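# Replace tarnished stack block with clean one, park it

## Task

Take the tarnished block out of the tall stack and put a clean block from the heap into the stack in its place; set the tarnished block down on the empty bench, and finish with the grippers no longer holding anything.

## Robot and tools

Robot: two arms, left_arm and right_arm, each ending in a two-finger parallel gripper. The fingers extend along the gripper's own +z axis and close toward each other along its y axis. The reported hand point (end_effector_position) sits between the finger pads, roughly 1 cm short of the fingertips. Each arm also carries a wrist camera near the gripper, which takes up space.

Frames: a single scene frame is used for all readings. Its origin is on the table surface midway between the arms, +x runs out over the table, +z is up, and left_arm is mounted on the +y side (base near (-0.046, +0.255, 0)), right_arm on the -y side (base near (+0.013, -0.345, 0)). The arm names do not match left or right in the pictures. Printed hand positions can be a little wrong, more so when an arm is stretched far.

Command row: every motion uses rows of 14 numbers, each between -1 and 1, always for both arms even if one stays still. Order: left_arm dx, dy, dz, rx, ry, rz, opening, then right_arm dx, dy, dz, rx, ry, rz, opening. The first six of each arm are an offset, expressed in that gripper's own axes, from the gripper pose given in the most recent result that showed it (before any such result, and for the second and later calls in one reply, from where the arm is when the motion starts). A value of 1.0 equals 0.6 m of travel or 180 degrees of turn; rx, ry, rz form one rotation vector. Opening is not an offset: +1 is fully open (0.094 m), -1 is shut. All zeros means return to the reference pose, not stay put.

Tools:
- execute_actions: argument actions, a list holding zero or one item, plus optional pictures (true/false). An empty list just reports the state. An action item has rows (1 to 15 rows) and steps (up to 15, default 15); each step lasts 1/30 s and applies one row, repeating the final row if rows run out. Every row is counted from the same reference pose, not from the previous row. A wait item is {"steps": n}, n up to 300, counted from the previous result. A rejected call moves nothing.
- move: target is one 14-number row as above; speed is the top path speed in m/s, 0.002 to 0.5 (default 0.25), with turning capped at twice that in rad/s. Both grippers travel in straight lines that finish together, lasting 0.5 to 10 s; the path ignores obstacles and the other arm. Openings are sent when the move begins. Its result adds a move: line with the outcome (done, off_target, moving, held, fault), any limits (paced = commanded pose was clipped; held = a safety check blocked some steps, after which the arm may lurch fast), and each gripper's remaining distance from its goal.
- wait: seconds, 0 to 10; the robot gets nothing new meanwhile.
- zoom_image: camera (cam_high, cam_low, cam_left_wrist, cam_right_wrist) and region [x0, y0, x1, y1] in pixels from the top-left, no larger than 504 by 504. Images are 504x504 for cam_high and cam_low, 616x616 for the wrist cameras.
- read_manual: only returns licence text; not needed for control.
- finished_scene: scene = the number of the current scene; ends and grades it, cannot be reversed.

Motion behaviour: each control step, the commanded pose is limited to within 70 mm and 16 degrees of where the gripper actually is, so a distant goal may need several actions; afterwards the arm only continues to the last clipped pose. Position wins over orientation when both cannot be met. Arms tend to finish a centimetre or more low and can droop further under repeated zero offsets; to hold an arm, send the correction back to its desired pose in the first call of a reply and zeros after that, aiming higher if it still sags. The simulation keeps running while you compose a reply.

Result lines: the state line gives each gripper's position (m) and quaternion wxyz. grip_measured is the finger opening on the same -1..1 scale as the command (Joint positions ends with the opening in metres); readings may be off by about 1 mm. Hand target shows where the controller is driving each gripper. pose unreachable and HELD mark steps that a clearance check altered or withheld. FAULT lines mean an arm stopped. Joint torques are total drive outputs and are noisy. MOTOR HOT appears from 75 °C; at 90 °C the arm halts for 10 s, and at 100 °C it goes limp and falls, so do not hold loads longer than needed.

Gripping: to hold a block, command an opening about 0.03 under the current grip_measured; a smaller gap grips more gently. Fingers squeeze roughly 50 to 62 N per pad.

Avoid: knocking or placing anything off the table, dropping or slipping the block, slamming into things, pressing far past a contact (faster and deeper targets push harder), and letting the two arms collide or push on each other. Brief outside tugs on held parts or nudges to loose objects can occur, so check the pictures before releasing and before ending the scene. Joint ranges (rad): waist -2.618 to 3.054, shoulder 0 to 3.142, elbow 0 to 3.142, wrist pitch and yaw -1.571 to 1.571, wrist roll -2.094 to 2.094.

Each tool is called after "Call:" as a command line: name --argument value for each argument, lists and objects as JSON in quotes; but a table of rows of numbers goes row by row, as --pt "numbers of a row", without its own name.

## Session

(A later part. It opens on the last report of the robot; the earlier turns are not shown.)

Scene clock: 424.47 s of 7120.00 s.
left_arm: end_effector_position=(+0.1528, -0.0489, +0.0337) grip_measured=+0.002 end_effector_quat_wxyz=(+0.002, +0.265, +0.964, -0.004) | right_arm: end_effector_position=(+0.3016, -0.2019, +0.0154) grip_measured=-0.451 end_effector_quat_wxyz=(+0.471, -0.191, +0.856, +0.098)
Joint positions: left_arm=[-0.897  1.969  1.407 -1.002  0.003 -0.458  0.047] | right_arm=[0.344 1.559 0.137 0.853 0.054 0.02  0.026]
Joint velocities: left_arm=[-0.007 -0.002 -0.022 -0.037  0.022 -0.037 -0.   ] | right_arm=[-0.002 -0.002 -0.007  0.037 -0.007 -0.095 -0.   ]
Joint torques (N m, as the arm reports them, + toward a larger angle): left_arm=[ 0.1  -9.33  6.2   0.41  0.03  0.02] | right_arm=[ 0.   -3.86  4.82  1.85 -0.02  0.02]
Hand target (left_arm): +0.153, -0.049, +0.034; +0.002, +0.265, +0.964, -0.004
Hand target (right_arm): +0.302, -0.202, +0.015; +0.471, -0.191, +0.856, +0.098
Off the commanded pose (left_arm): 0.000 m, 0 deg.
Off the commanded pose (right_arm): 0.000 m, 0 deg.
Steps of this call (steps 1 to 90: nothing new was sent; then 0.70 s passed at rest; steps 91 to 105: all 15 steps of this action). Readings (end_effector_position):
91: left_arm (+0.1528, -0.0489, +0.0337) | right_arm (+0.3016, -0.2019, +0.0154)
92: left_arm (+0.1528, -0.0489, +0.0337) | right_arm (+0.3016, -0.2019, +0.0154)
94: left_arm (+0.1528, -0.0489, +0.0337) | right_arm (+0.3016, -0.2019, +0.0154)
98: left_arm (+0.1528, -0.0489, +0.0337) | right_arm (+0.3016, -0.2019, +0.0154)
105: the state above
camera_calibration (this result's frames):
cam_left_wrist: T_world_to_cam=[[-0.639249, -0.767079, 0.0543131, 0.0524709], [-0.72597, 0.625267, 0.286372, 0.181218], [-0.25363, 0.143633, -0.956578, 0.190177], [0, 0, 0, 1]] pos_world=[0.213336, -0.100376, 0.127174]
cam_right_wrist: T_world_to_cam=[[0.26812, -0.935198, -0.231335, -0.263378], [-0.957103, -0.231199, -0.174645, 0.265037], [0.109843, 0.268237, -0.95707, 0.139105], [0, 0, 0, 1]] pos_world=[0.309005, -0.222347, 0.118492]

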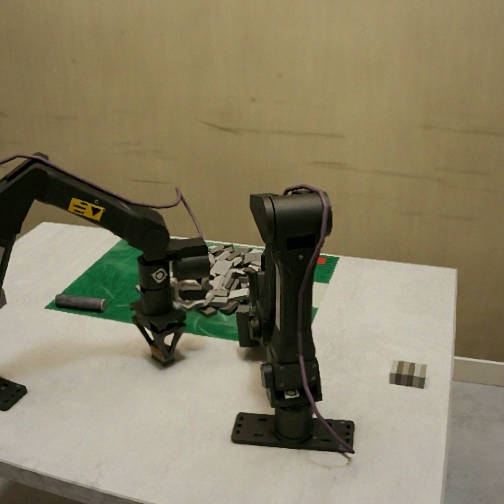

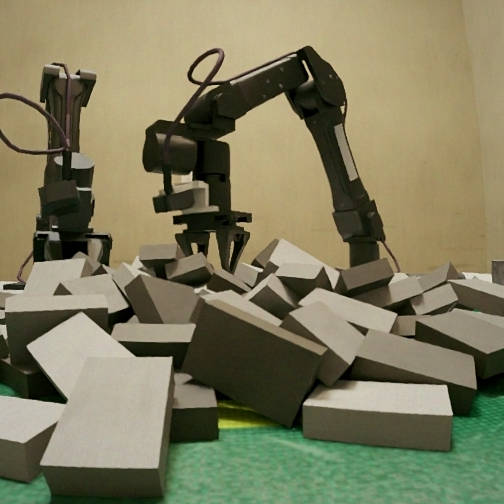

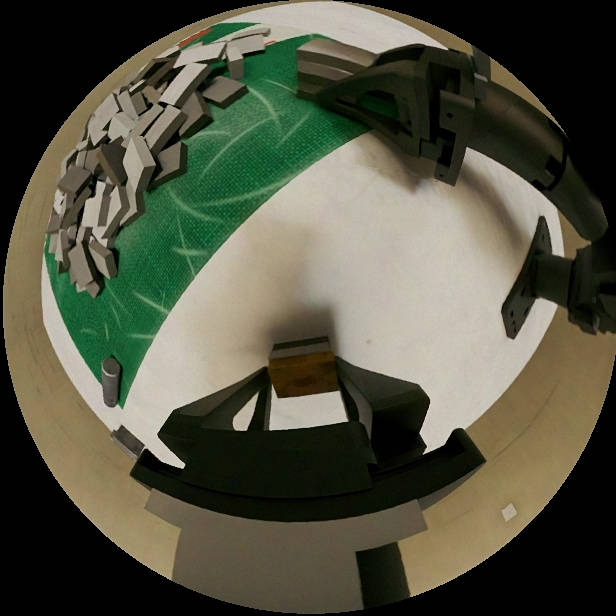

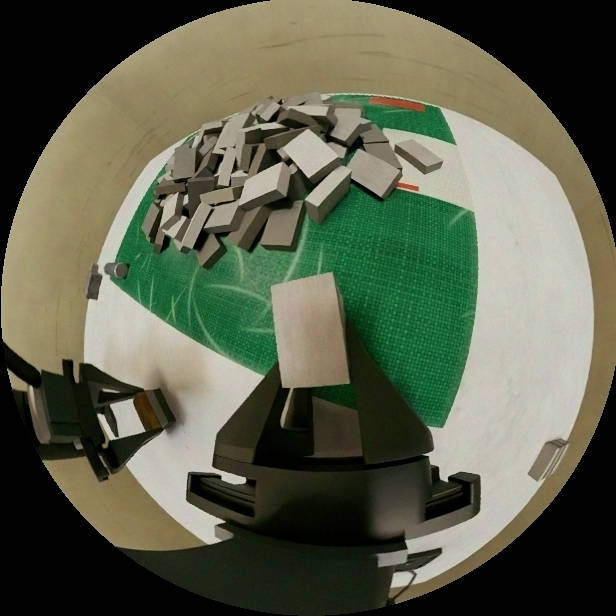

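Call:
execute_actions --actions '[{"rows":[[0,0,-0.016,0,0,0,0.0,0,0,0,0,0,0,-0.5]],"steps":15}]'

Call:
zoom_image --camera "cam_high" --region '[130,320,190,380]'

Scene clock: 436.40 s of 7120.00 s.
left_arm: end_effector_position=(+0.1517, -0.0473, +0.0337) grip_measured=+0.002 end_effector_quat_wxyz=(-0.001, +0.265, +0.964, -0.001) | right_arm: end_effector_position=(+0.3016, -0.2019, +0.0154) grip_measured=-0.451 end_effector_quat_wxyz=(+0.471, -0.191, +0.856, +0.098)
Joint positions: left_arm=[-0.897  1.969  1.407 -1.009  0.003 -0.458  0.047] | right_arm=[0.344 1.559 0.137 0.853 0.054 0.02  0.026]
Joint velocities: left_arm=[-0.012 -0.007  0.002  0.037 -0.022 -0.022 -0.   ] | right_arm=[ 0.002 -0.032  0.002  0.051 -0.081 -0.007 -0.   ]
Joint torques (N m, as the arm reports them, + toward a larger angle): left_arm=[  0.04 -10.2    8.11   0.14   0.03   0.02] | right_arm=[ 0.   -3.82  4.8   1.85 -0.02  0.02]
Hand target (left_arm): +0.153, -0.049, +0.043; +0.002, +0.265, +0.964, -0.004
Hand target (right_arm): +0.302, -0.202, +0.015; +0.471, -0.191, +0.856, +0.098
Off the commanded pose (left_arm): 0.010 m, 0 deg.
Off the commanded pose (right_arm): 0.000 m, 0 deg.
Steps of this call (steps 1 to 90: nothing new was sent; then 8.43 s passed at rest; steps 91 to 105: all 15 steps of this action). Readings (end_effector_position):
91: left_arm (+0.1526, -0.0486, +0.0337) | right_arm (+0.3016, -0.2019, +0.0154)
92: left_arm (+0.1522, -0.0481, +0.0337) | right_arm (+0.3016, -0.2019, +0.0154)
94: left_arm (+0.1519, -0.0476, +0.0337) | right_arm (+0.3016, -0.2019, +0.0154)
98: left_arm (+0.1518, -0.0474, +0.0337) | right_arm (+0.3016, -0.2019, +0.0154)
105: the state above
camera_calibration (this result's frames):
cam_left_wrist: T_world_to_cam=[[-0.639028, -0.76742, 0.0520609, 0.0530571], [-0.724765, 0.623412, 0.293381, 0.178968], [-0.257602, 0.149747, -0.954577, 0.190506], [0, 0, 0, 1]] pos_world=[0.21269, -0.0993816, 0.126585]
cam_right_wrist: T_world_to_cam=[[0.26812, -0.935198, -0.231335, -0.263378], [-0.957103, -0.231199, -0.174645, 0.265037], [0.109843, 0.268237, -0.95707, 0.139105], [0, 0, 0, 1]] pos_world=[0.309005, -0.222347, 0.118492]

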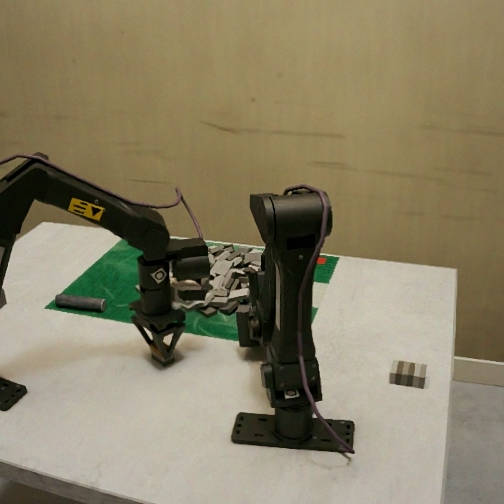

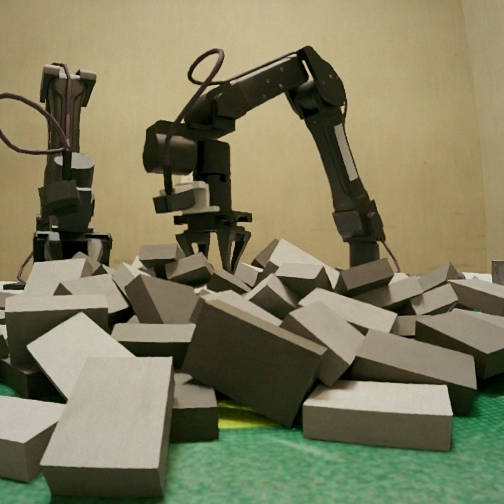

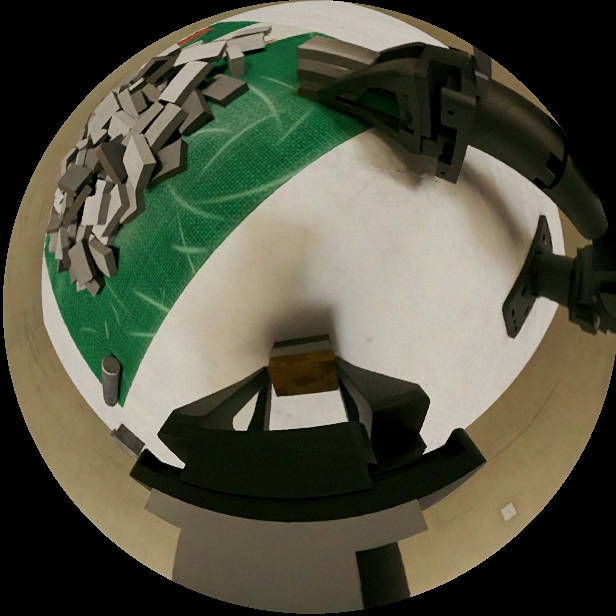

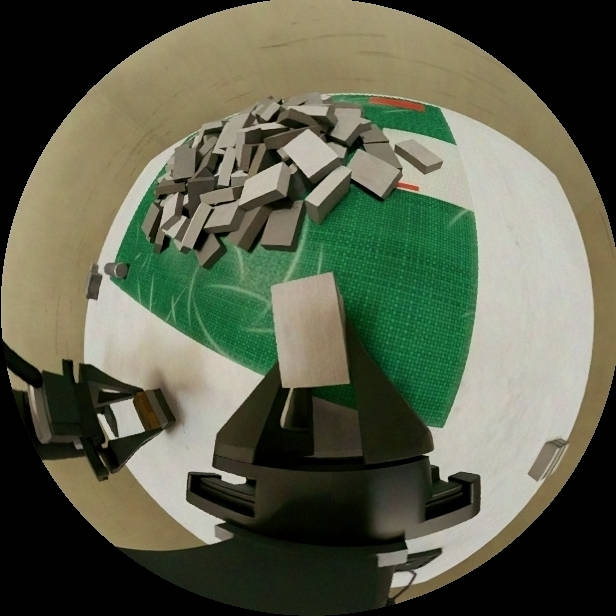

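Region (130, 320, 190, 380) of cam_high's 504x504 image, scaled by 8.400, with more detail than that image has.

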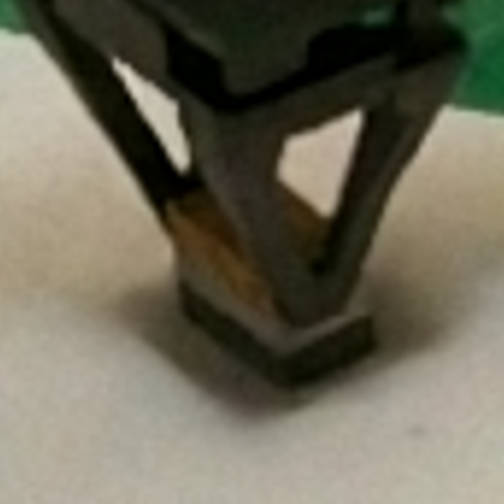

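Call:
execute_actions --actions '[{"rows":[[-0.014,-0.006,-0.021,0.004,-0.009,0,0.0,0,0,0,0,0,0,-0.5]],"steps":15}]' --pictures false

Scene clock: 440.40 s of 7120.00 s.
left_arm: end_effector_position=(+0.1517, -0.0473, +0.0337) grip_measured=+0.002 end_effector_quat_wxyz=(-0.001, +0.265, +0.964, -0.001) | right_arm: end_effector_position=(+0.3016, -0.2019, +0.0154) grip_measured=-0.451 end_effector_quat_wxyz=(+0.471, -0.191, +0.856, +0.098)
Joint positions: left_arm=[-0.897  1.969  1.407 -1.009  0.003 -0.458  0.047] | right_arm=[0.344 1.559 0.137 0.853 0.054 0.02  0.026]
Joint velocities: left_arm=[ 0.002 -0.012 -0.002 -0.007  0.007 -0.022 -0.001] | right_arm=[ 0.012  0.002 -0.032 -0.007  0.007 -0.007 -0.   ]
Joint torques (N m, as the arm reports them, + toward a larger angle): left_arm=[  0.1  -10.05   9.36   0.25   0.02   0.02] | right_arm=[-0.03 -3.83  4.86  1.85 -0.01  0.01]
Hand target (left_arm): +0.157, -0.054, +0.046; +0.011, +0.265, +0.964, -0.011
Hand target (right_arm): +0.302, -0.202, +0.015; +0.471, -0.191, +0.856, +0.098
Off the commanded pose (left_arm): 0.016 m, 2 deg.
Off the commanded pose (right_arm): 0.000 m, 0 deg.
Steps of this call (steps 1 to 90: nothing new was sent; then 0.50 s passed at rest; steps 91 to 105: all 15 steps of this action). Readings (end_effector_position):
91: left_arm (+0.1517, -0.0473, +0.0337) | right_arm (+0.3016, -0.2019, +0.0154)
92: left_arm (+0.1517, -0.0473, +0.0337) | right_arm (+0.3016, -0.2019, +0.0154)
94: left_arm (+0.1517, -0.0473, +0.0337) | right_arm (+0.3016, -0.2019, +0.0154)
98: left_arm (+0.1517, -0.0473, +0.0337) | right_arm (+0.3016, -0.2019, +0.0154)
105: the state above

Possibly rubbing; open slightly with same target.

Call:
execute_actions --actions '[{"rows":[[-0.016,-0.007,-0.023,0.004,-0.009,0,0.12,0,0,0,0,0,0,-0.5]],"steps":15}]' --pictures false

Scene clock: 447.13 s of 7120.00 s.
left_arm: end_effector_position=(+0.1550, -0.0523, +0.0393) grip_measured=+0.118 end_effector_quat_wxyz=(+0.005, +0.265, +0.964, -0.007) | right_arm: end_effector_position=(+0.3016, -0.2019, +0.0154) grip_measured=-0.451 end_effector_quat_wxyz=(+0.471, -0.191, +0.856, +0.098)
Joint positions: left_arm=[-0.897  1.969  1.43  -1.015  0.003 -0.458  0.053] | right_arm=[0.344 1.559 0.137 0.853 0.054 0.02  0.026]
Joint velocities: left_arm=[-0.007  0.007 -0.012  0.037 -0.022 -0.007 -0.002] | right_arm=[ 0.032  0.007 -0.012 -0.007 -0.007 -0.022 -0.   ]
Joint torques (N m, as the arm reports them, + toward a larger angle): left_arm=[ 0.13 -9.79  8.42  0.28  0.02  0.01] | right_arm=[-0.04 -3.81  4.82  1.84 -0.01  0.02]
Hand target (left_arm): +0.158, -0.056, +0.048; +0.011, +0.265, +0.964, -0.011
Hand target (right_arm): +0.302, -0.202, +0.015; +0.471, -0.191, +0.856, +0.098
Off the commanded pose (left_arm): 0.009 m, 1 deg.
Off the commanded pose (right_arm): 0.000 m, 0 deg.
Steps of this call (steps 1 to 90: nothing new was sent; then 3.23 s passed at rest; steps 91 to 105: all 15 steps of this action). Readings (end_effector_position):
91: left_arm (+0.1520, -0.0477, +0.0345) | right_arm (+0.3016, -0.2019, +0.0154)
92: left_arm (+0.1523, -0.0483, +0.0354) | right_arm (+0.3016, -0.2019, +0.0154)
94: left_arm (+0.1539, -0.0507, +0.0378) | right_arm (+0.3016, -0.2019, +0.0154)
98: left_arm (+0.1550, -0.0524, +0.0393) | right_arm (+0.3016, -0.2019, +0.0154)
105: the state above

Good enough. Grip and lift.

Call:
execute_actions --actions '[{"rows":[[0,0,0,0,0,0,0,0,0,0,0,0,0,-0.5],[0,0,0,0,0,0,-0.04,0,0,0,0,0,0,-0.5],[0,0,0,0,0,0,-0.07,0,0,0,0,0,0,-0.5],[0,0,0,0,0,0,-0.1,0,0,0,0,0,0,-0.5],[0,0,0,0,0,0,-0.14,0,0,0,0,0,0,-0.5]],"steps":15}]' --pictures false

Call:
move --target '[0,0,-0.06,0,0,0,-0.14,0,0,0,0,0,0,-0.5]' --speed 0.05

Scene clock: 457.77 s of 7120.00 s.
left_arm: end_effector_position=(+0.1550, -0.0523, +0.0393) grip_measured=-0.125 end_effector_quat_wxyz=(+0.005, +0.265, +0.964, -0.007) | right_arm: end_effector_position=(+0.3016, -0.2019, +0.0154) grip_measured=-0.451 end_effector_quat_wxyz=(+0.471, -0.191, +0.856, +0.098)
Joint positions: left_arm=[-0.897  1.969  1.43  -1.015  0.003 -0.458  0.041] | right_arm=[0.344 1.559 0.137 0.853 0.054 0.02  0.026]
Joint velocities: left_arm=[ 0.007 -0.002 -0.007 -0.051 -0.051 -0.007  0.   ] | right_arm=[-0.002 -0.002 -0.027  0.007 -0.022 -0.007 -0.001]
Joint torques (N m, as the arm reports them, + toward a larger angle): left_arm=[ 0.08 -9.45  6.28  0.44  0.04  0.02] | right_arm=[-0.04 -3.86  4.81  1.85 -0.01  0.02]
Hand target (left_arm): +0.155, -0.052, +0.039; +0.005, +0.265, +0.964, -0.007
Hand target (right_arm): +0.302, -0.202, +0.015; +0.471, -0.191, +0.856, +0.098
Off the commanded pose (left_arm): 0.000 m, 0 deg.
Off the commanded pose (right_arm): 0.000 m, 0 deg.
Steps of this call (steps 1 to 90: nothing new was sent; then 7.13 s passed at rest; steps 91 to 105: all 15 steps of this action). Readings (end_effector_position):
91: left_arm (+0.1550, -0.0523, +0.0393) | right_arm (+0.3016, -0.2019, +0.0154)
92: left_arm (+0.1550, -0.0523, +0.0393) | right_arm (+0.3016, -0.2019, +0.0154)
94: left_arm (+0.1550, -0.0523, +0.0393) | right_arm (+0.3016, -0.2019, +0.0154)
98: left_arm (+0.1550, -0.0523, +0.0393) | right_arm (+0.3016, -0.2019, +0.0154)
105: the state above

Scene clock: 459.20 s of 7120.00 s.
left_arm: end_effector_position=(+0.1520, -0.0478, +0.0623) grip_measured=-0.125 end_effector_quat_wxyz=(-0.004, +0.265, +0.964, +0.002) | right_arm: end_effector_position=(+0.3016, -0.2019, +0.0154) grip_measured=-0.451 end_effector_quat_wxyz=(+0.471, -0.191, +0.856, +0.098)
Joint positions: left_arm=[-0.897  1.95   1.498 -1.128  0.003 -0.458  0.041] | right_arm=[0.344 1.559 0.137 0.853 0.054 0.02  0.026]
Joint velocities: left_arm=[-0.002  0.017 -0.002 -0.022  0.022 -0.007 -0.   ] | right_arm=[-0.007 -0.007 -0.002  0.037 -0.022 -0.037 -0.   ]
Joint torques (N m, as the arm reports them, + toward a larger angle): left_arm=[  0.03 -10.42   8.76   0.21   0.03   0.03] | right_arm=[-0.03 -3.81  4.84  1.85  0.    0.03]
Hand target (left_arm): +0.154, -0.051, +0.075; +0.005, +0.265, +0.964, -0.007
Hand target (right_arm): +0.302, -0.202, +0.015; +0.471, -0.191, +0.856, +0.098
Off the commanded pose (left_arm): 0.014 m, 1 deg.
Off the commanded pose (right_arm): 0.000 m, 0 deg.
move: off_target (left_arm)
camera_calibration (this result's frames):
cam_left_wrist: T_world_to_cam=[[-0.638785, -0.767793, 0.0494671, 0.051511], [-0.723343, 0.621224, 0.301421, 0.170264], [-0.262159, 0.156762, -0.952207, 0.218837], [0, 0, 0, 1]] pos_world=[0.213434, -0.100528, 0.154509]
cam_right_wrist: T_world_to_cam=[[0.26812, -0.935198, -0.231335, -0.263378], [-0.957103, -0.231199, -0.174645, 0.265037], [0.109843, 0.268237, -0.95707, 0.139105], [0, 0, 0, 1]] pos_world=[0.309005, -0.222347, 0.118492]

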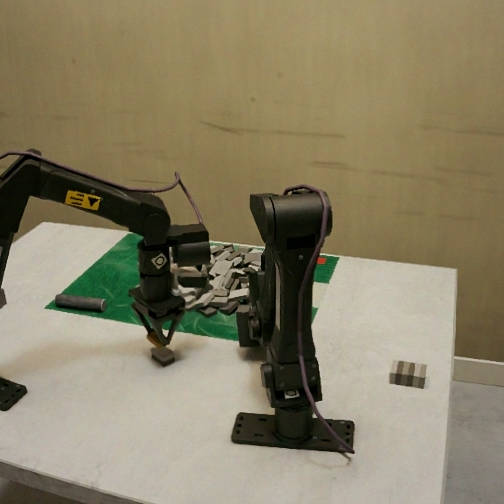

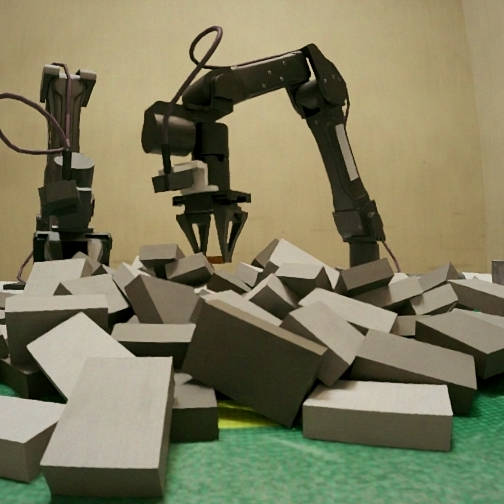

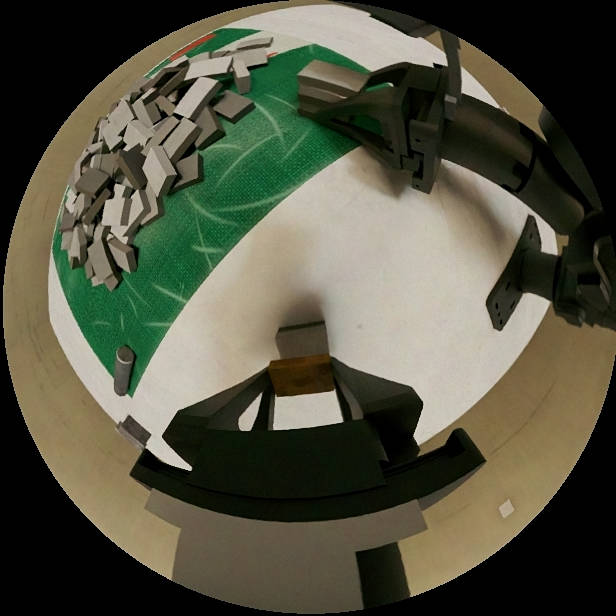

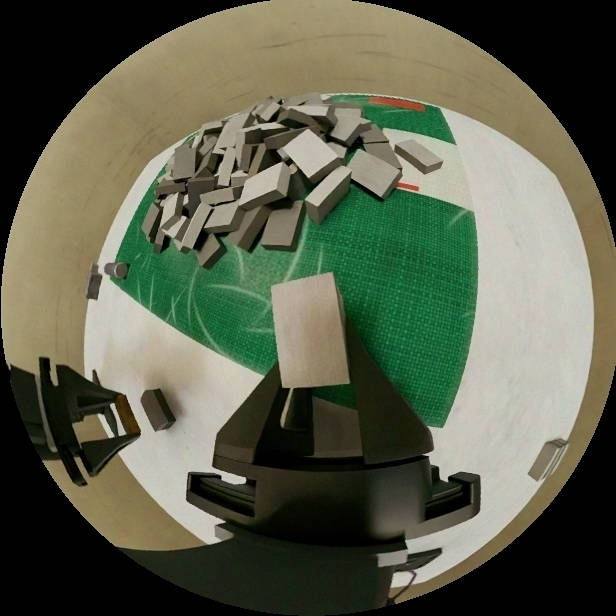

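Call:
move --target '[0.163,0.171,0.05,0,0,0,-0.16,0,0,0,0,0,0,-0.5]' --speed 0.12

Call:
move --target '[0,0,0.035,0,0,0,-0.16,0,0,0,0,0,0,-0.5]' --speed 0.02

Scene clock: 466.40 s of 7120.00 s.
left_arm: end_effector_position=(+0.1216, +0.0873, +0.0324) grip_measured=-0.133 end_effector_quat_wxyz=(-0.011, +0.265, +0.964, +0.005) | right_arm: end_effector_position=(+0.3016, -0.2019, +0.0154) grip_measured=-0.451 end_effector_quat_wxyz=(+0.471, -0.191, +0.856, +0.098)
Joint positions: left_arm=[-0.693  1.543  0.887 -0.94   0.002 -0.255  0.041] | right_arm=[0.344 1.559 0.137 0.853 0.054 0.02  0.026]
Joint velocities: left_arm=[ 0.002 -0.027 -0.032 -0.007 -0.051 -0.007 -0.001] | right_arm=[-0.007 -0.002  0.007  0.066 -0.022 -0.007  0.001]
Joint torques (N m, as the arm reports them, + toward a larger angle): left_arm=[ 0.92 -6.95  4.25  0.47 -0.01  0.12] | right_arm=[ 0.   -3.82  4.83  1.85 -0.01  0.01]
Hand target (left_arm): +0.122, +0.091, +0.033; -0.003, +0.265, +0.964, +0.003
Hand target (right_arm): +0.302, -0.202, +0.015; +0.471, -0.191, +0.856, +0.098
Off the commanded pose (left_arm): 0.004 m, 1 deg.
Off the commanded pose (right_arm): 0.000 m, 0 deg.
After step 90, 2.47 s passed at rest.
move: done
camera_calibration (this result's frames):
cam_left_wrist: T_world_to_cam=[[-0.637636, -0.768768, 0.0491494, 0.137249], [-0.720352, 0.617655, 0.315586, 0.0728346], [-0.27297, 0.165824, -0.947623, 0.161547], [0, 0, 0, 1]] pos_world=[0.184079, 0.0337377, 0.123354]
cam_right_wrist: T_world_to_cam=[[0.26812, -0.935198, -0.231335, -0.263378], [-0.957103, -0.231199, -0.174645, 0.265037], [0.109843, 0.268237, -0.95707, 0.139105], [0, 0, 0, 1]] pos_world=[0.309005, -0.222347, 0.118492]

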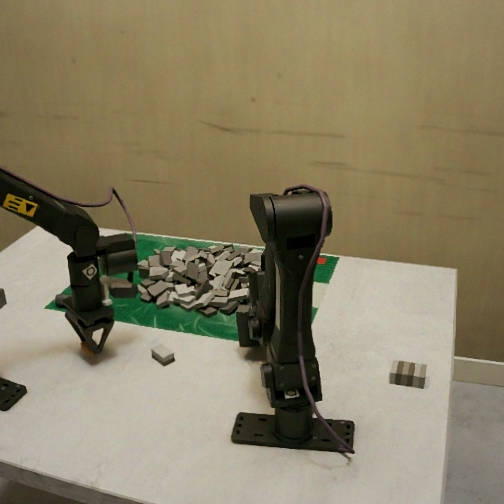

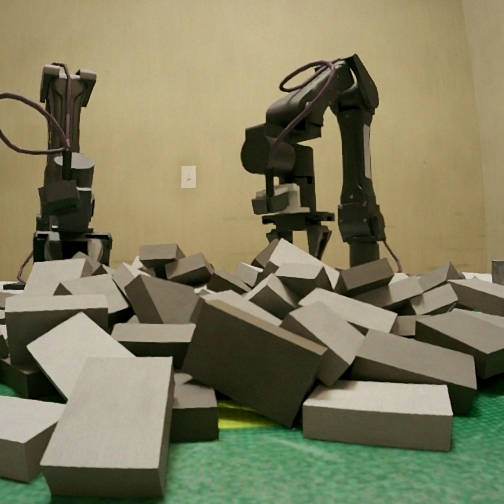

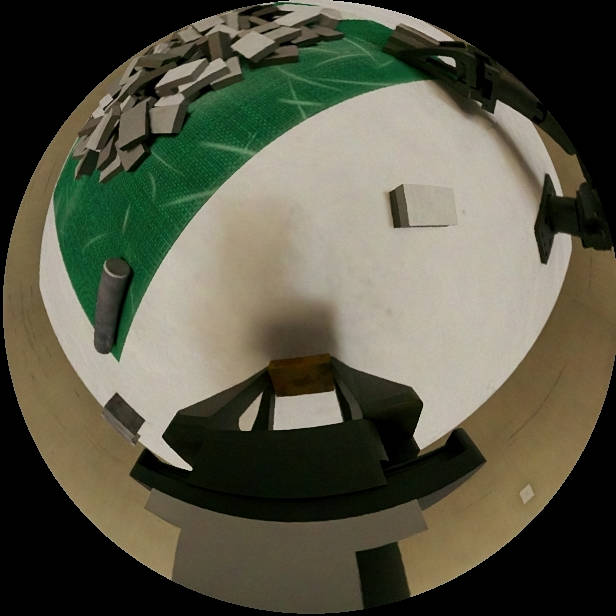

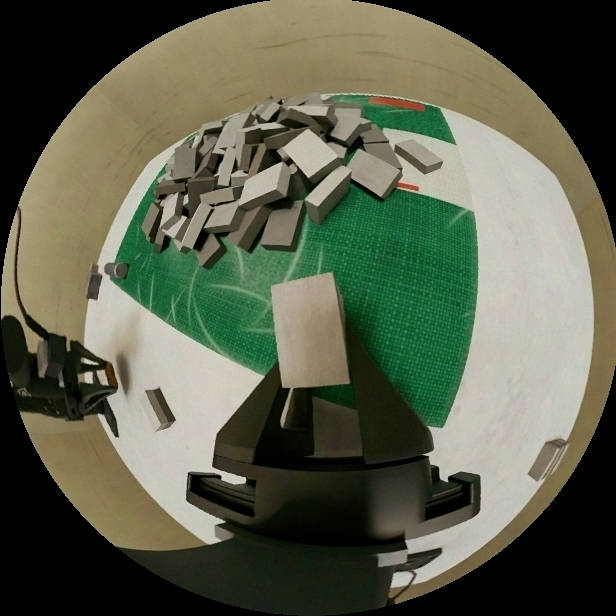

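Scene clock: 467.73 s of 7120.00 s.
left_arm: end_effector_position=(+0.1252, +0.0837, +0.0194) grip_measured=-0.133 end_effector_quat_wxyz=(-0.002, +0.265, +0.964, -0.000) | right_arm: end_effector_position=(+0.3016, -0.2019, +0.0154) grip_measured=-0.451 end_effector_quat_wxyz=(+0.471, -0.191, +0.856, +0.098)
Joint positions: left_arm=[-0.693  1.566  0.853 -0.862  0.002 -0.255  0.041] | right_arm=[0.344 1.559 0.137 0.853 0.054 0.02  0.026]
Joint velocities: left_arm=[-0.012  0.007 -0.022  0.095  0.007 -0.037  0.   ] | right_arm=[-0.012  0.007 -0.012 -0.051 -0.037 -0.051  0.   ]
Joint torques (N m, as the arm reports them, + toward a larger angle): left_arm=[ 0.08 -4.52  4.02  0.5   0.03  0.02] | right_arm=[-0.05 -3.8   4.79  1.84 -0.01  0.02]
Hand target (left_arm): +0.121, +0.088, +0.012; -0.011, +0.265, +0.964, +0.005
Hand target (right_arm): +0.302, -0.202, +0.015; +0.471, -0.191, +0.856, +0.098
Off the commanded pose (left_arm): 0.010 m, 1 deg.
Off the commanded pose (right_arm): 0.000 m, 0 deg.
move: done
camera_calibration (this result's frames):
cam_left_wrist: T_world_to_cam=[[-0.638376, -0.76802, 0.0511996, 0.137382], [-0.724862, 0.622215, 0.295676, 0.0822949], [-0.258942, 0.15164, -0.953915, 0.150341], [0, 0, 0, 1]] pos_world=[0.186283, 0.031509, 0.112046]
cam_right_wrist: T_world_to_cam=[[0.26812, -0.935198, -0.231335, -0.263378], [-0.957103, -0.231199, -0.174645, 0.265037], [0.109843, 0.268237, -0.95707, 0.139105], [0, 0, 0, 1]] pos_world=[0.309005, -0.222347, 0.118492]

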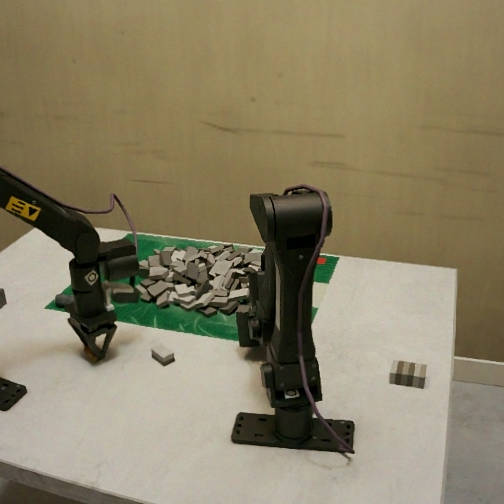

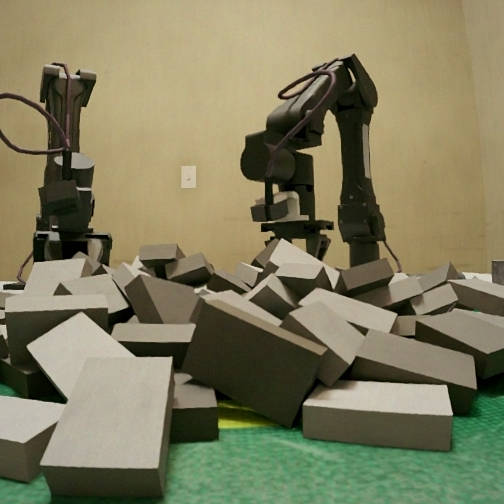

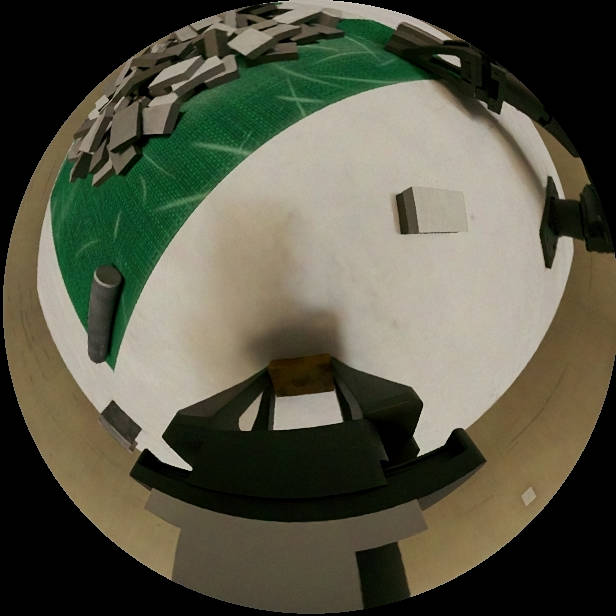

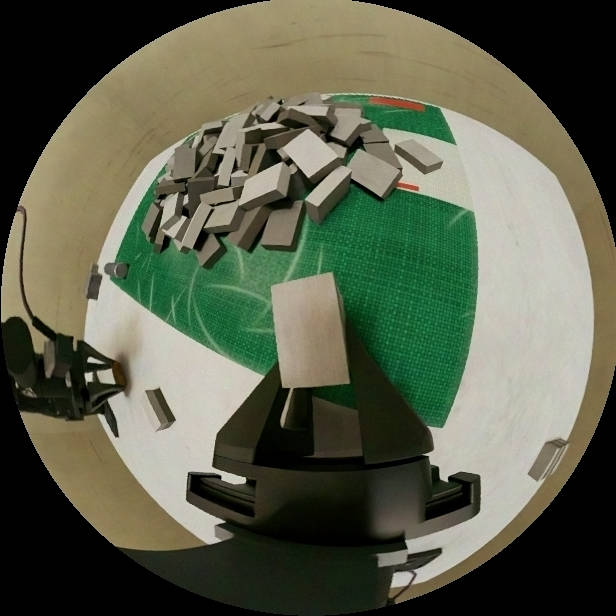

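Call:
move --target '[0,0,0.025,0,0,0,-0.16,0,0,0,0,0,0,-0.5]' --speed 0.02

Call:
execute_actions --actions '[{"rows":[[0,0,0,0,0,0,0.2,0,0,0,0,0,0,-0.5]],"steps":10}]' --pictures false

Call:
move --target '[0,0,-0.07,0,0,0,0.2,0,0,0,0,0,0,-0.5]' --speed 0.1

Call:
move --target '[-0.228,0.089,-0.17,0,0,-0.171,0.2,0,0,0,0,0,0,-0.5]' --speed 0.2

Call:
zoom_image --camera "cam_left_wrist" --region '[150,80,450,340]'

Scene clock: 477.23 s of 7120.00 s.
left_arm: end_effector_position=(+0.1302, +0.0786, +0.0145) grip_measured=-0.133 end_effector_quat_wxyz=(+0.010, +0.265, +0.964, -0.007) | right_arm: end_effector_position=(+0.3016, -0.2019, +0.0154) grip_measured=-0.451 end_effector_quat_wxyz=(+0.471, -0.191, +0.856, +0.098)
Joint positions: left_arm=[-0.693  1.577  0.843 -0.813  0.002 -0.255  0.041] | right_arm=[0.344 1.559 0.137 0.853 0.054 0.02  0.026]
Joint velocities: left_arm=[ 0.002  0.017  0.007 -0.007 -0.081  0.022 -0.   ] | right_arm=[-0.007  0.017 -0.017  0.051  0.051 -0.095  0.   ]
Joint torques (N m, as the arm reports them, + toward a larger angle): left_arm=[ 0.06 -4.4   3.61  0.62  0.03  0.01] | right_arm=[-0.01 -3.83  4.81  1.85 -0.01  0.02]
Hand target (left_arm): +0.125, +0.084, +0.005; -0.002, +0.265, +0.964, -0.000
Hand target (right_arm): +0.302, -0.202, +0.015; +0.471, -0.191, +0.856, +0.098
Off the commanded pose (left_arm): 0.012 m, 2 deg.
Off the commanded pose (right_arm): 0.000 m, 0 deg.
After step 90, 5.50 s passed at rest.
move: off_target (left_arm)
camera_calibration (this result's frames):
cam_left_wrist: T_world_to_cam=[[-0.639362, -0.767023, 0.0537763, 0.136948], [-0.730174, 0.627587, 0.27015, 0.0912015], [-0.24096, 0.133457, -0.961315, 0.146956], [0, 0, 0, 1]] pos_world=[0.189563, 0.0281929, 0.109269]
cam_right_wrist: T_world_to_cam=[[0.26812, -0.935198, -0.231335, -0.263378], [-0.957103, -0.231199, -0.174645, 0.265037], [0.109843, 0.268237, -0.95707, 0.139105], [0, 0, 0, 1]] pos_world=[0.309005, -0.222347, 0.118492]

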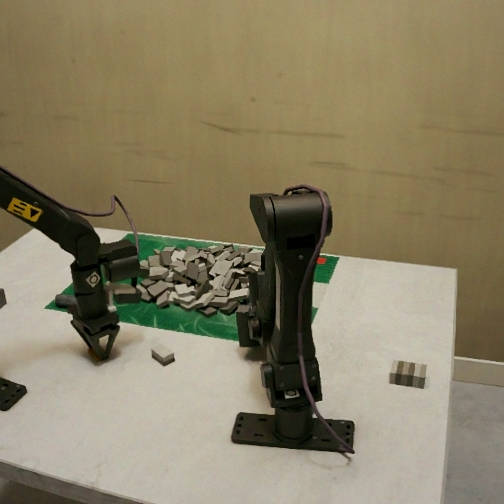

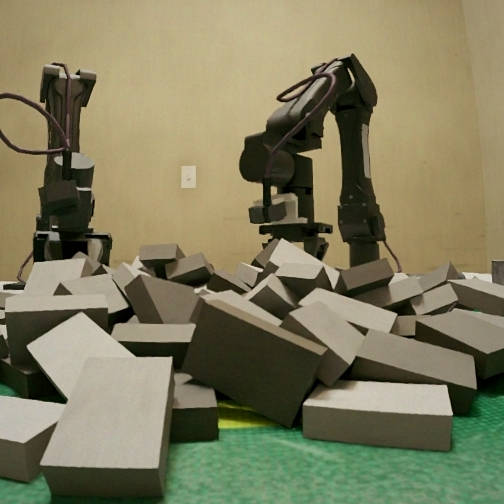

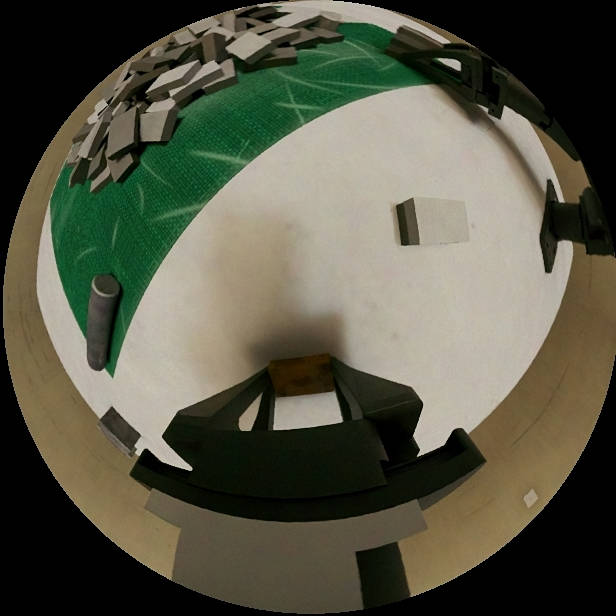

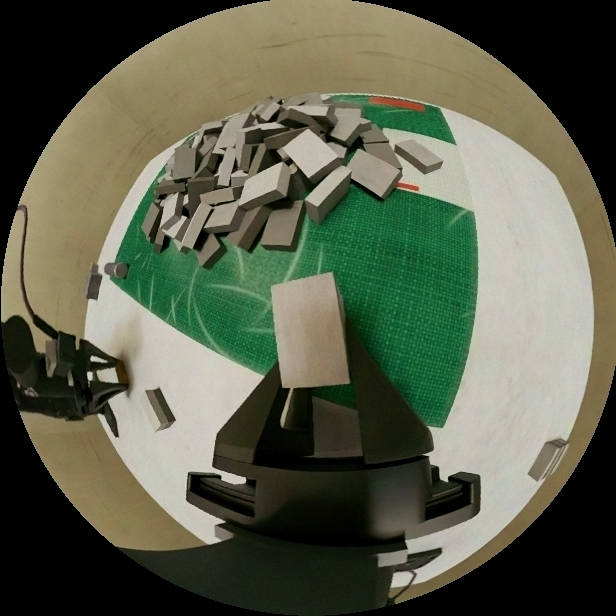

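Scene clock: 477.57 s of 7120.00 s.
left_arm: end_effector_position=(+0.1302, +0.0786, +0.0145) grip_measured=+0.198 end_effector_quat_wxyz=(+0.010, +0.265, +0.964, -0.007) | right_arm: end_effector_position=(+0.3016, -0.2019, +0.0154) grip_measured=-0.451 end_effector_quat_wxyz=(+0.471, -0.191, +0.856, +0.098)
Joint positions: left_arm=[-0.693  1.577  0.843 -0.813  0.002 -0.255  0.056] | right_arm=[0.344 1.559 0.137 0.853 0.054 0.02  0.026]
Joint velocities: left_arm=[ 0.007 -0.017 -0.002 -0.007  0.007 -0.037 -0.   ] | right_arm=[-0.002 -0.007 -0.007 -0.11   0.022  0.022 -0.001]
Joint torques (N m, as the arm reports them, + toward a larger angle): left_arm=[ 0.05 -5.61  5.79  0.46  0.03  0.02] | right_arm=[-0.04 -3.83  4.87  1.85 -0.01  0.02]
Hand target (left_arm): +0.130, +0.079, +0.015; +0.009, +0.265, +0.964, -0.007
Hand target (right_arm): +0.302, -0.202, +0.015; +0.471, -0.191, +0.856, +0.098
Off the commanded pose (left_arm): 0.000 m, 0 deg.
Off the commanded pose (right_arm): 0.000 m, 0 deg.
Steps of this call (steps 1 to 10: all 10 steps of this action). Readings (end_effector_position):
1: left_arm (+0.1302, +0.0786, +0.0145) | right_arm (+0.3016, -0.2019, +0.0154)
2: left_arm (+0.1302, +0.0786, +0.0145) | right_arm (+0.3016, -0.2019, +0.0154)
4: left_arm (+0.1302, +0.0786, +0.0145) | right_arm (+0.3016, -0.2019, +0.0154)
8: left_arm (+0.1302, +0.0786, +0.0145) | right_arm (+0.3016, -0.2019, +0.0154)
10: the state above

Scene clock: 478.83 s of 7120.00 s.
left_arm: end_effector_position=(+0.1263, +0.0826, +0.0473) grip_measured=+0.198 end_effector_quat_wxyz=(+0.001, +0.265, +0.964, -0.002) | right_arm: end_effector_position=(+0.3016, -0.2019, +0.0154) grip_measured=-0.451 end_effector_quat_wxyz=(+0.471, -0.191, +0.856, +0.098)
Joint positions: left_arm=[-0.693  1.519  0.929 -0.978  0.002 -0.255  0.056] | right_arm=[0.344 1.559 0.137 0.853 0.054 0.02  0.026]
Joint velocities: left_arm=[-0.022  0.012  0.027 -0.081 -0.051  0.007 -0.   ] | right_arm=[ 0.007  0.002  0.002  0.066  0.022 -0.037 -0.001]
Joint torques (N m, as the arm reports them, + toward a larger angle): left_arm=[ 0.03 -6.39  8.21  0.25  0.02  0.02] | right_arm=[-0.04 -3.82  4.88  1.84 -0.02  0.01]
Hand target (left_arm): +0.129, +0.080, +0.056; +0.010, +0.265, +0.964, -0.007
Hand target (right_arm): +0.302, -0.202, +0.015; +0.471, -0.191, +0.856, +0.098
Off the commanded pose (left_arm): 0.010 m, 1 deg.
Off the commanded pose (right_arm): 0.000 m, 0 deg.
move: done
camera_calibration (this result's frames):
cam_left_wrist: T_world_to_cam=[[-0.638611, -0.767782, 0.0518288, 0.135779], [-0.726196, 0.623564, 0.289496, 0.0758781], [-0.254588, 0.147237, -0.955775, 0.177349], [0, 0, 0, 1]] pos_world=[0.186963, 0.0308215, 0.140502]
cam_right_wrist: T_world_to_cam=[[0.26812, -0.935198, -0.231335, -0.263378], [-0.957103, -0.231199, -0.174645, 0.265037], [0.109843, 0.268237, -0.95707, 0.139105], [0, 0, 0, 1]] pos_world=[0.309005, -0.222347, 0.118492]

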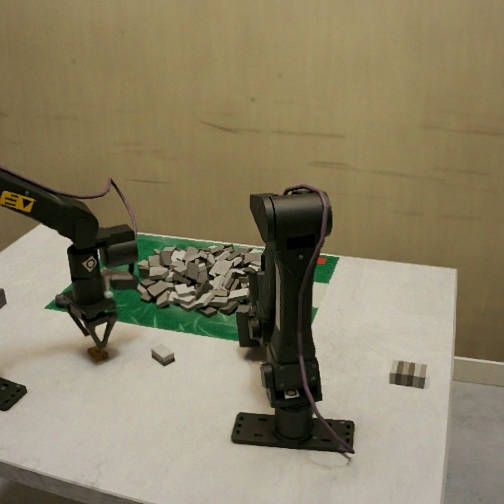

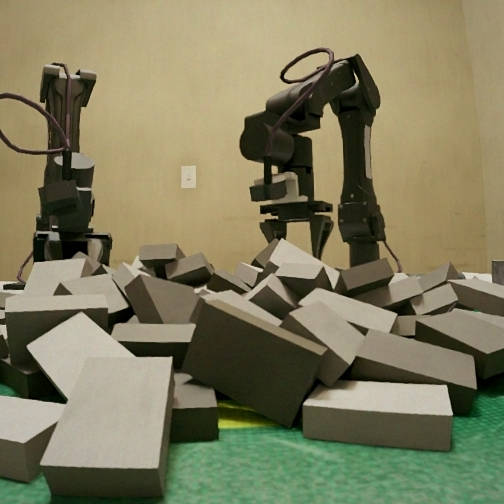

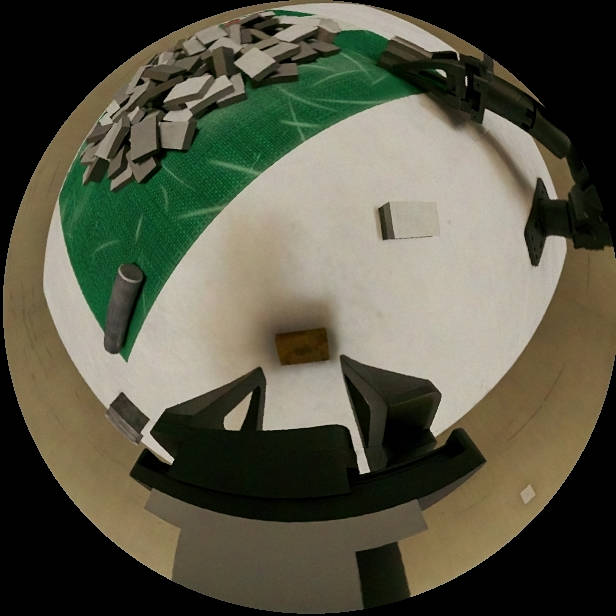

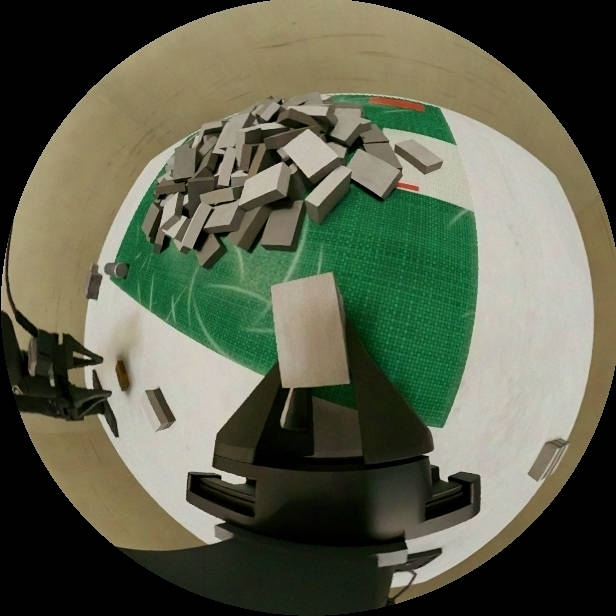

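Scene clock: 480.87 s of 7120.00 s.
left_arm: end_effector_position=(+0.2663, +0.0554, +0.1500) grip_measured=+0.198 end_effector_quat_wxyz=(+0.005, +0.008, +1.000, -0.004) | right_arm: end_effector_position=(+0.3016, -0.2019, +0.0154) grip_measured=-0.451 end_effector_quat_wxyz=(+0.471, -0.191, +0.856, +0.098)
Joint positions: left_arm=[-0.474  1.95   1.847 -1.455  0.002 -0.556  0.056] | right_arm=[0.344 1.559 0.137 0.853 0.054 0.02  0.026]
Joint velocities: left_arm=[-0.007  0.002 -0.022 -0.007 -0.022 -0.037 -0.   ] | right_arm=[-0.012 -0.017 -0.002  0.066 -0.037 -0.037 -0.001]
Joint torques (N m, as the arm reports them, + toward a larger angle): left_arm=[ 0.77 -8.15  8.85  0.24  0.02 -0.07] | right_arm=[-0.09 -3.83  4.83  1.85 -0.01  0.02]
Hand target (left_arm): +0.270, +0.057, +0.151; +0.002, -0.000, +1.000, -0.002
Hand target (right_arm): +0.302, -0.202, +0.015; +0.471, -0.191, +0.856, +0.098
Off the commanded pose (left_arm): 0.006 m, 1 deg.
Off the commanded pose (right_arm): 0.000 m, 0 deg.
move: done
camera_calibration (this result's frames):
cam_left_wrist: T_world_to_cam=[[-0.173157, -0.983279, 0.0563918, 0.0863268], [-0.942135, 0.182055, 0.281493, 0.248022], [-0.287053, -0.00438619, -0.957905, 0.33247], [0, 0, 0, 1]] pos_world=[0.344055, 0.0411879, 0.24379]
cam_right_wrist: T_world_to_cam=[[0.26812, -0.935198, -0.231335, -0.263378], [-0.957103, -0.231199, -0.174645, 0.265037], [0.109843, 0.268237, -0.95707, 0.139105], [0, 0, 0, 1]] pos_world=[0.309005, -0.222347, 0.118492]

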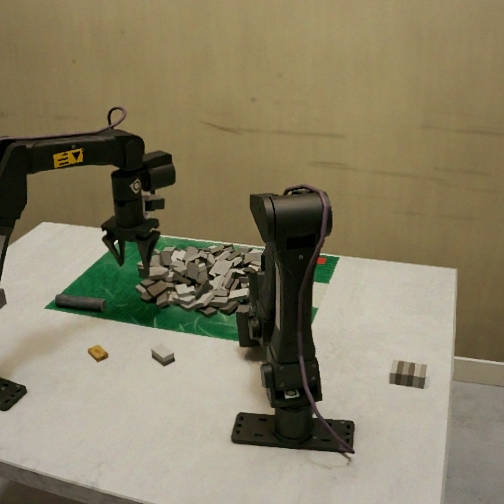

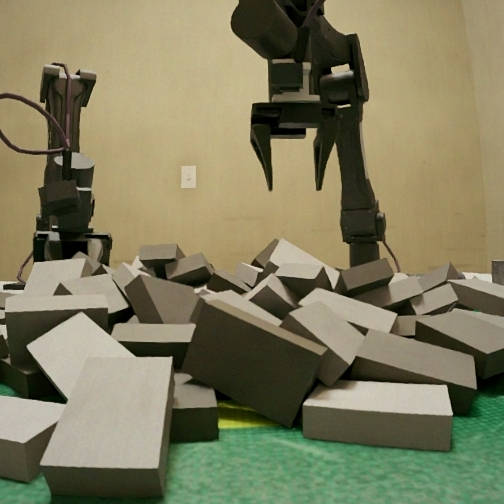

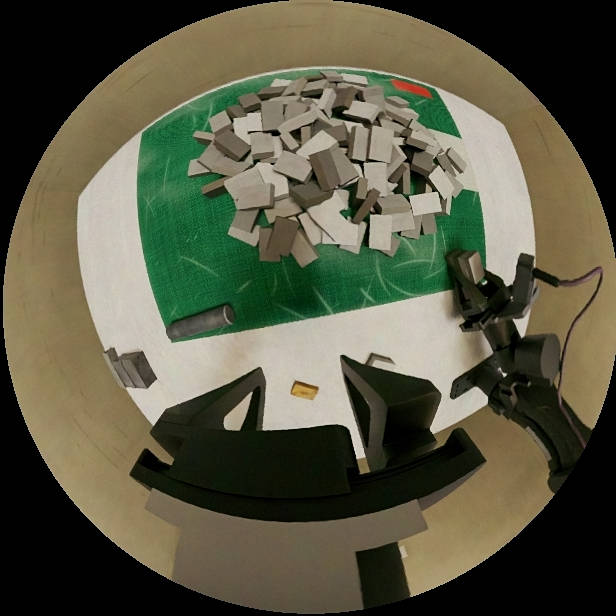

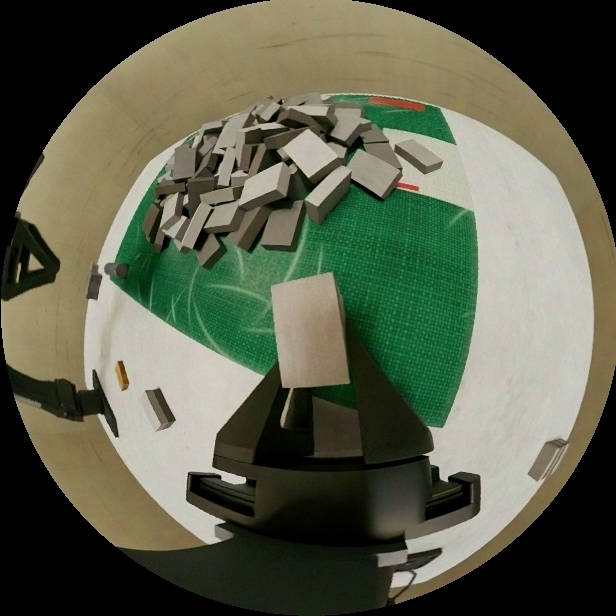

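Region (150, 80, 450, 340) of cam_left_wrist's 616x616 image, scaled by 1.680, with more detail than that image has; it fills the top 437 rows of this view, and the rest is white.

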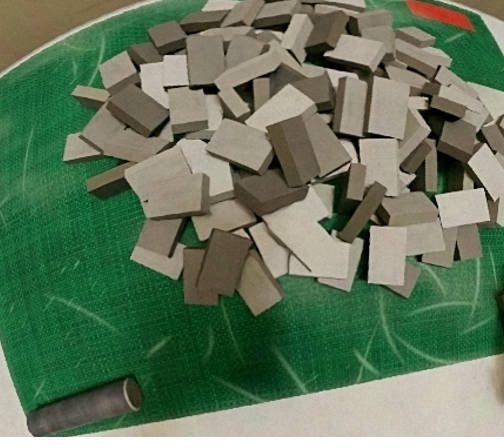

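Call:
zoom_image --camera "cam_left_wrist" --region '[235,190,335,290]'

Region (235, 190, 335, 290) of cam_left_wrist's 616x616 image, scaled by 5.040, with more detail than that image has.

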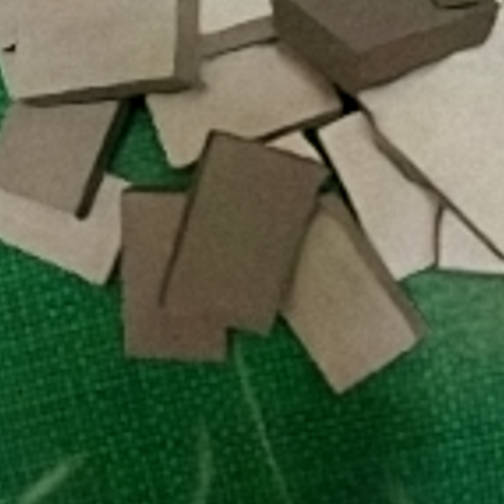

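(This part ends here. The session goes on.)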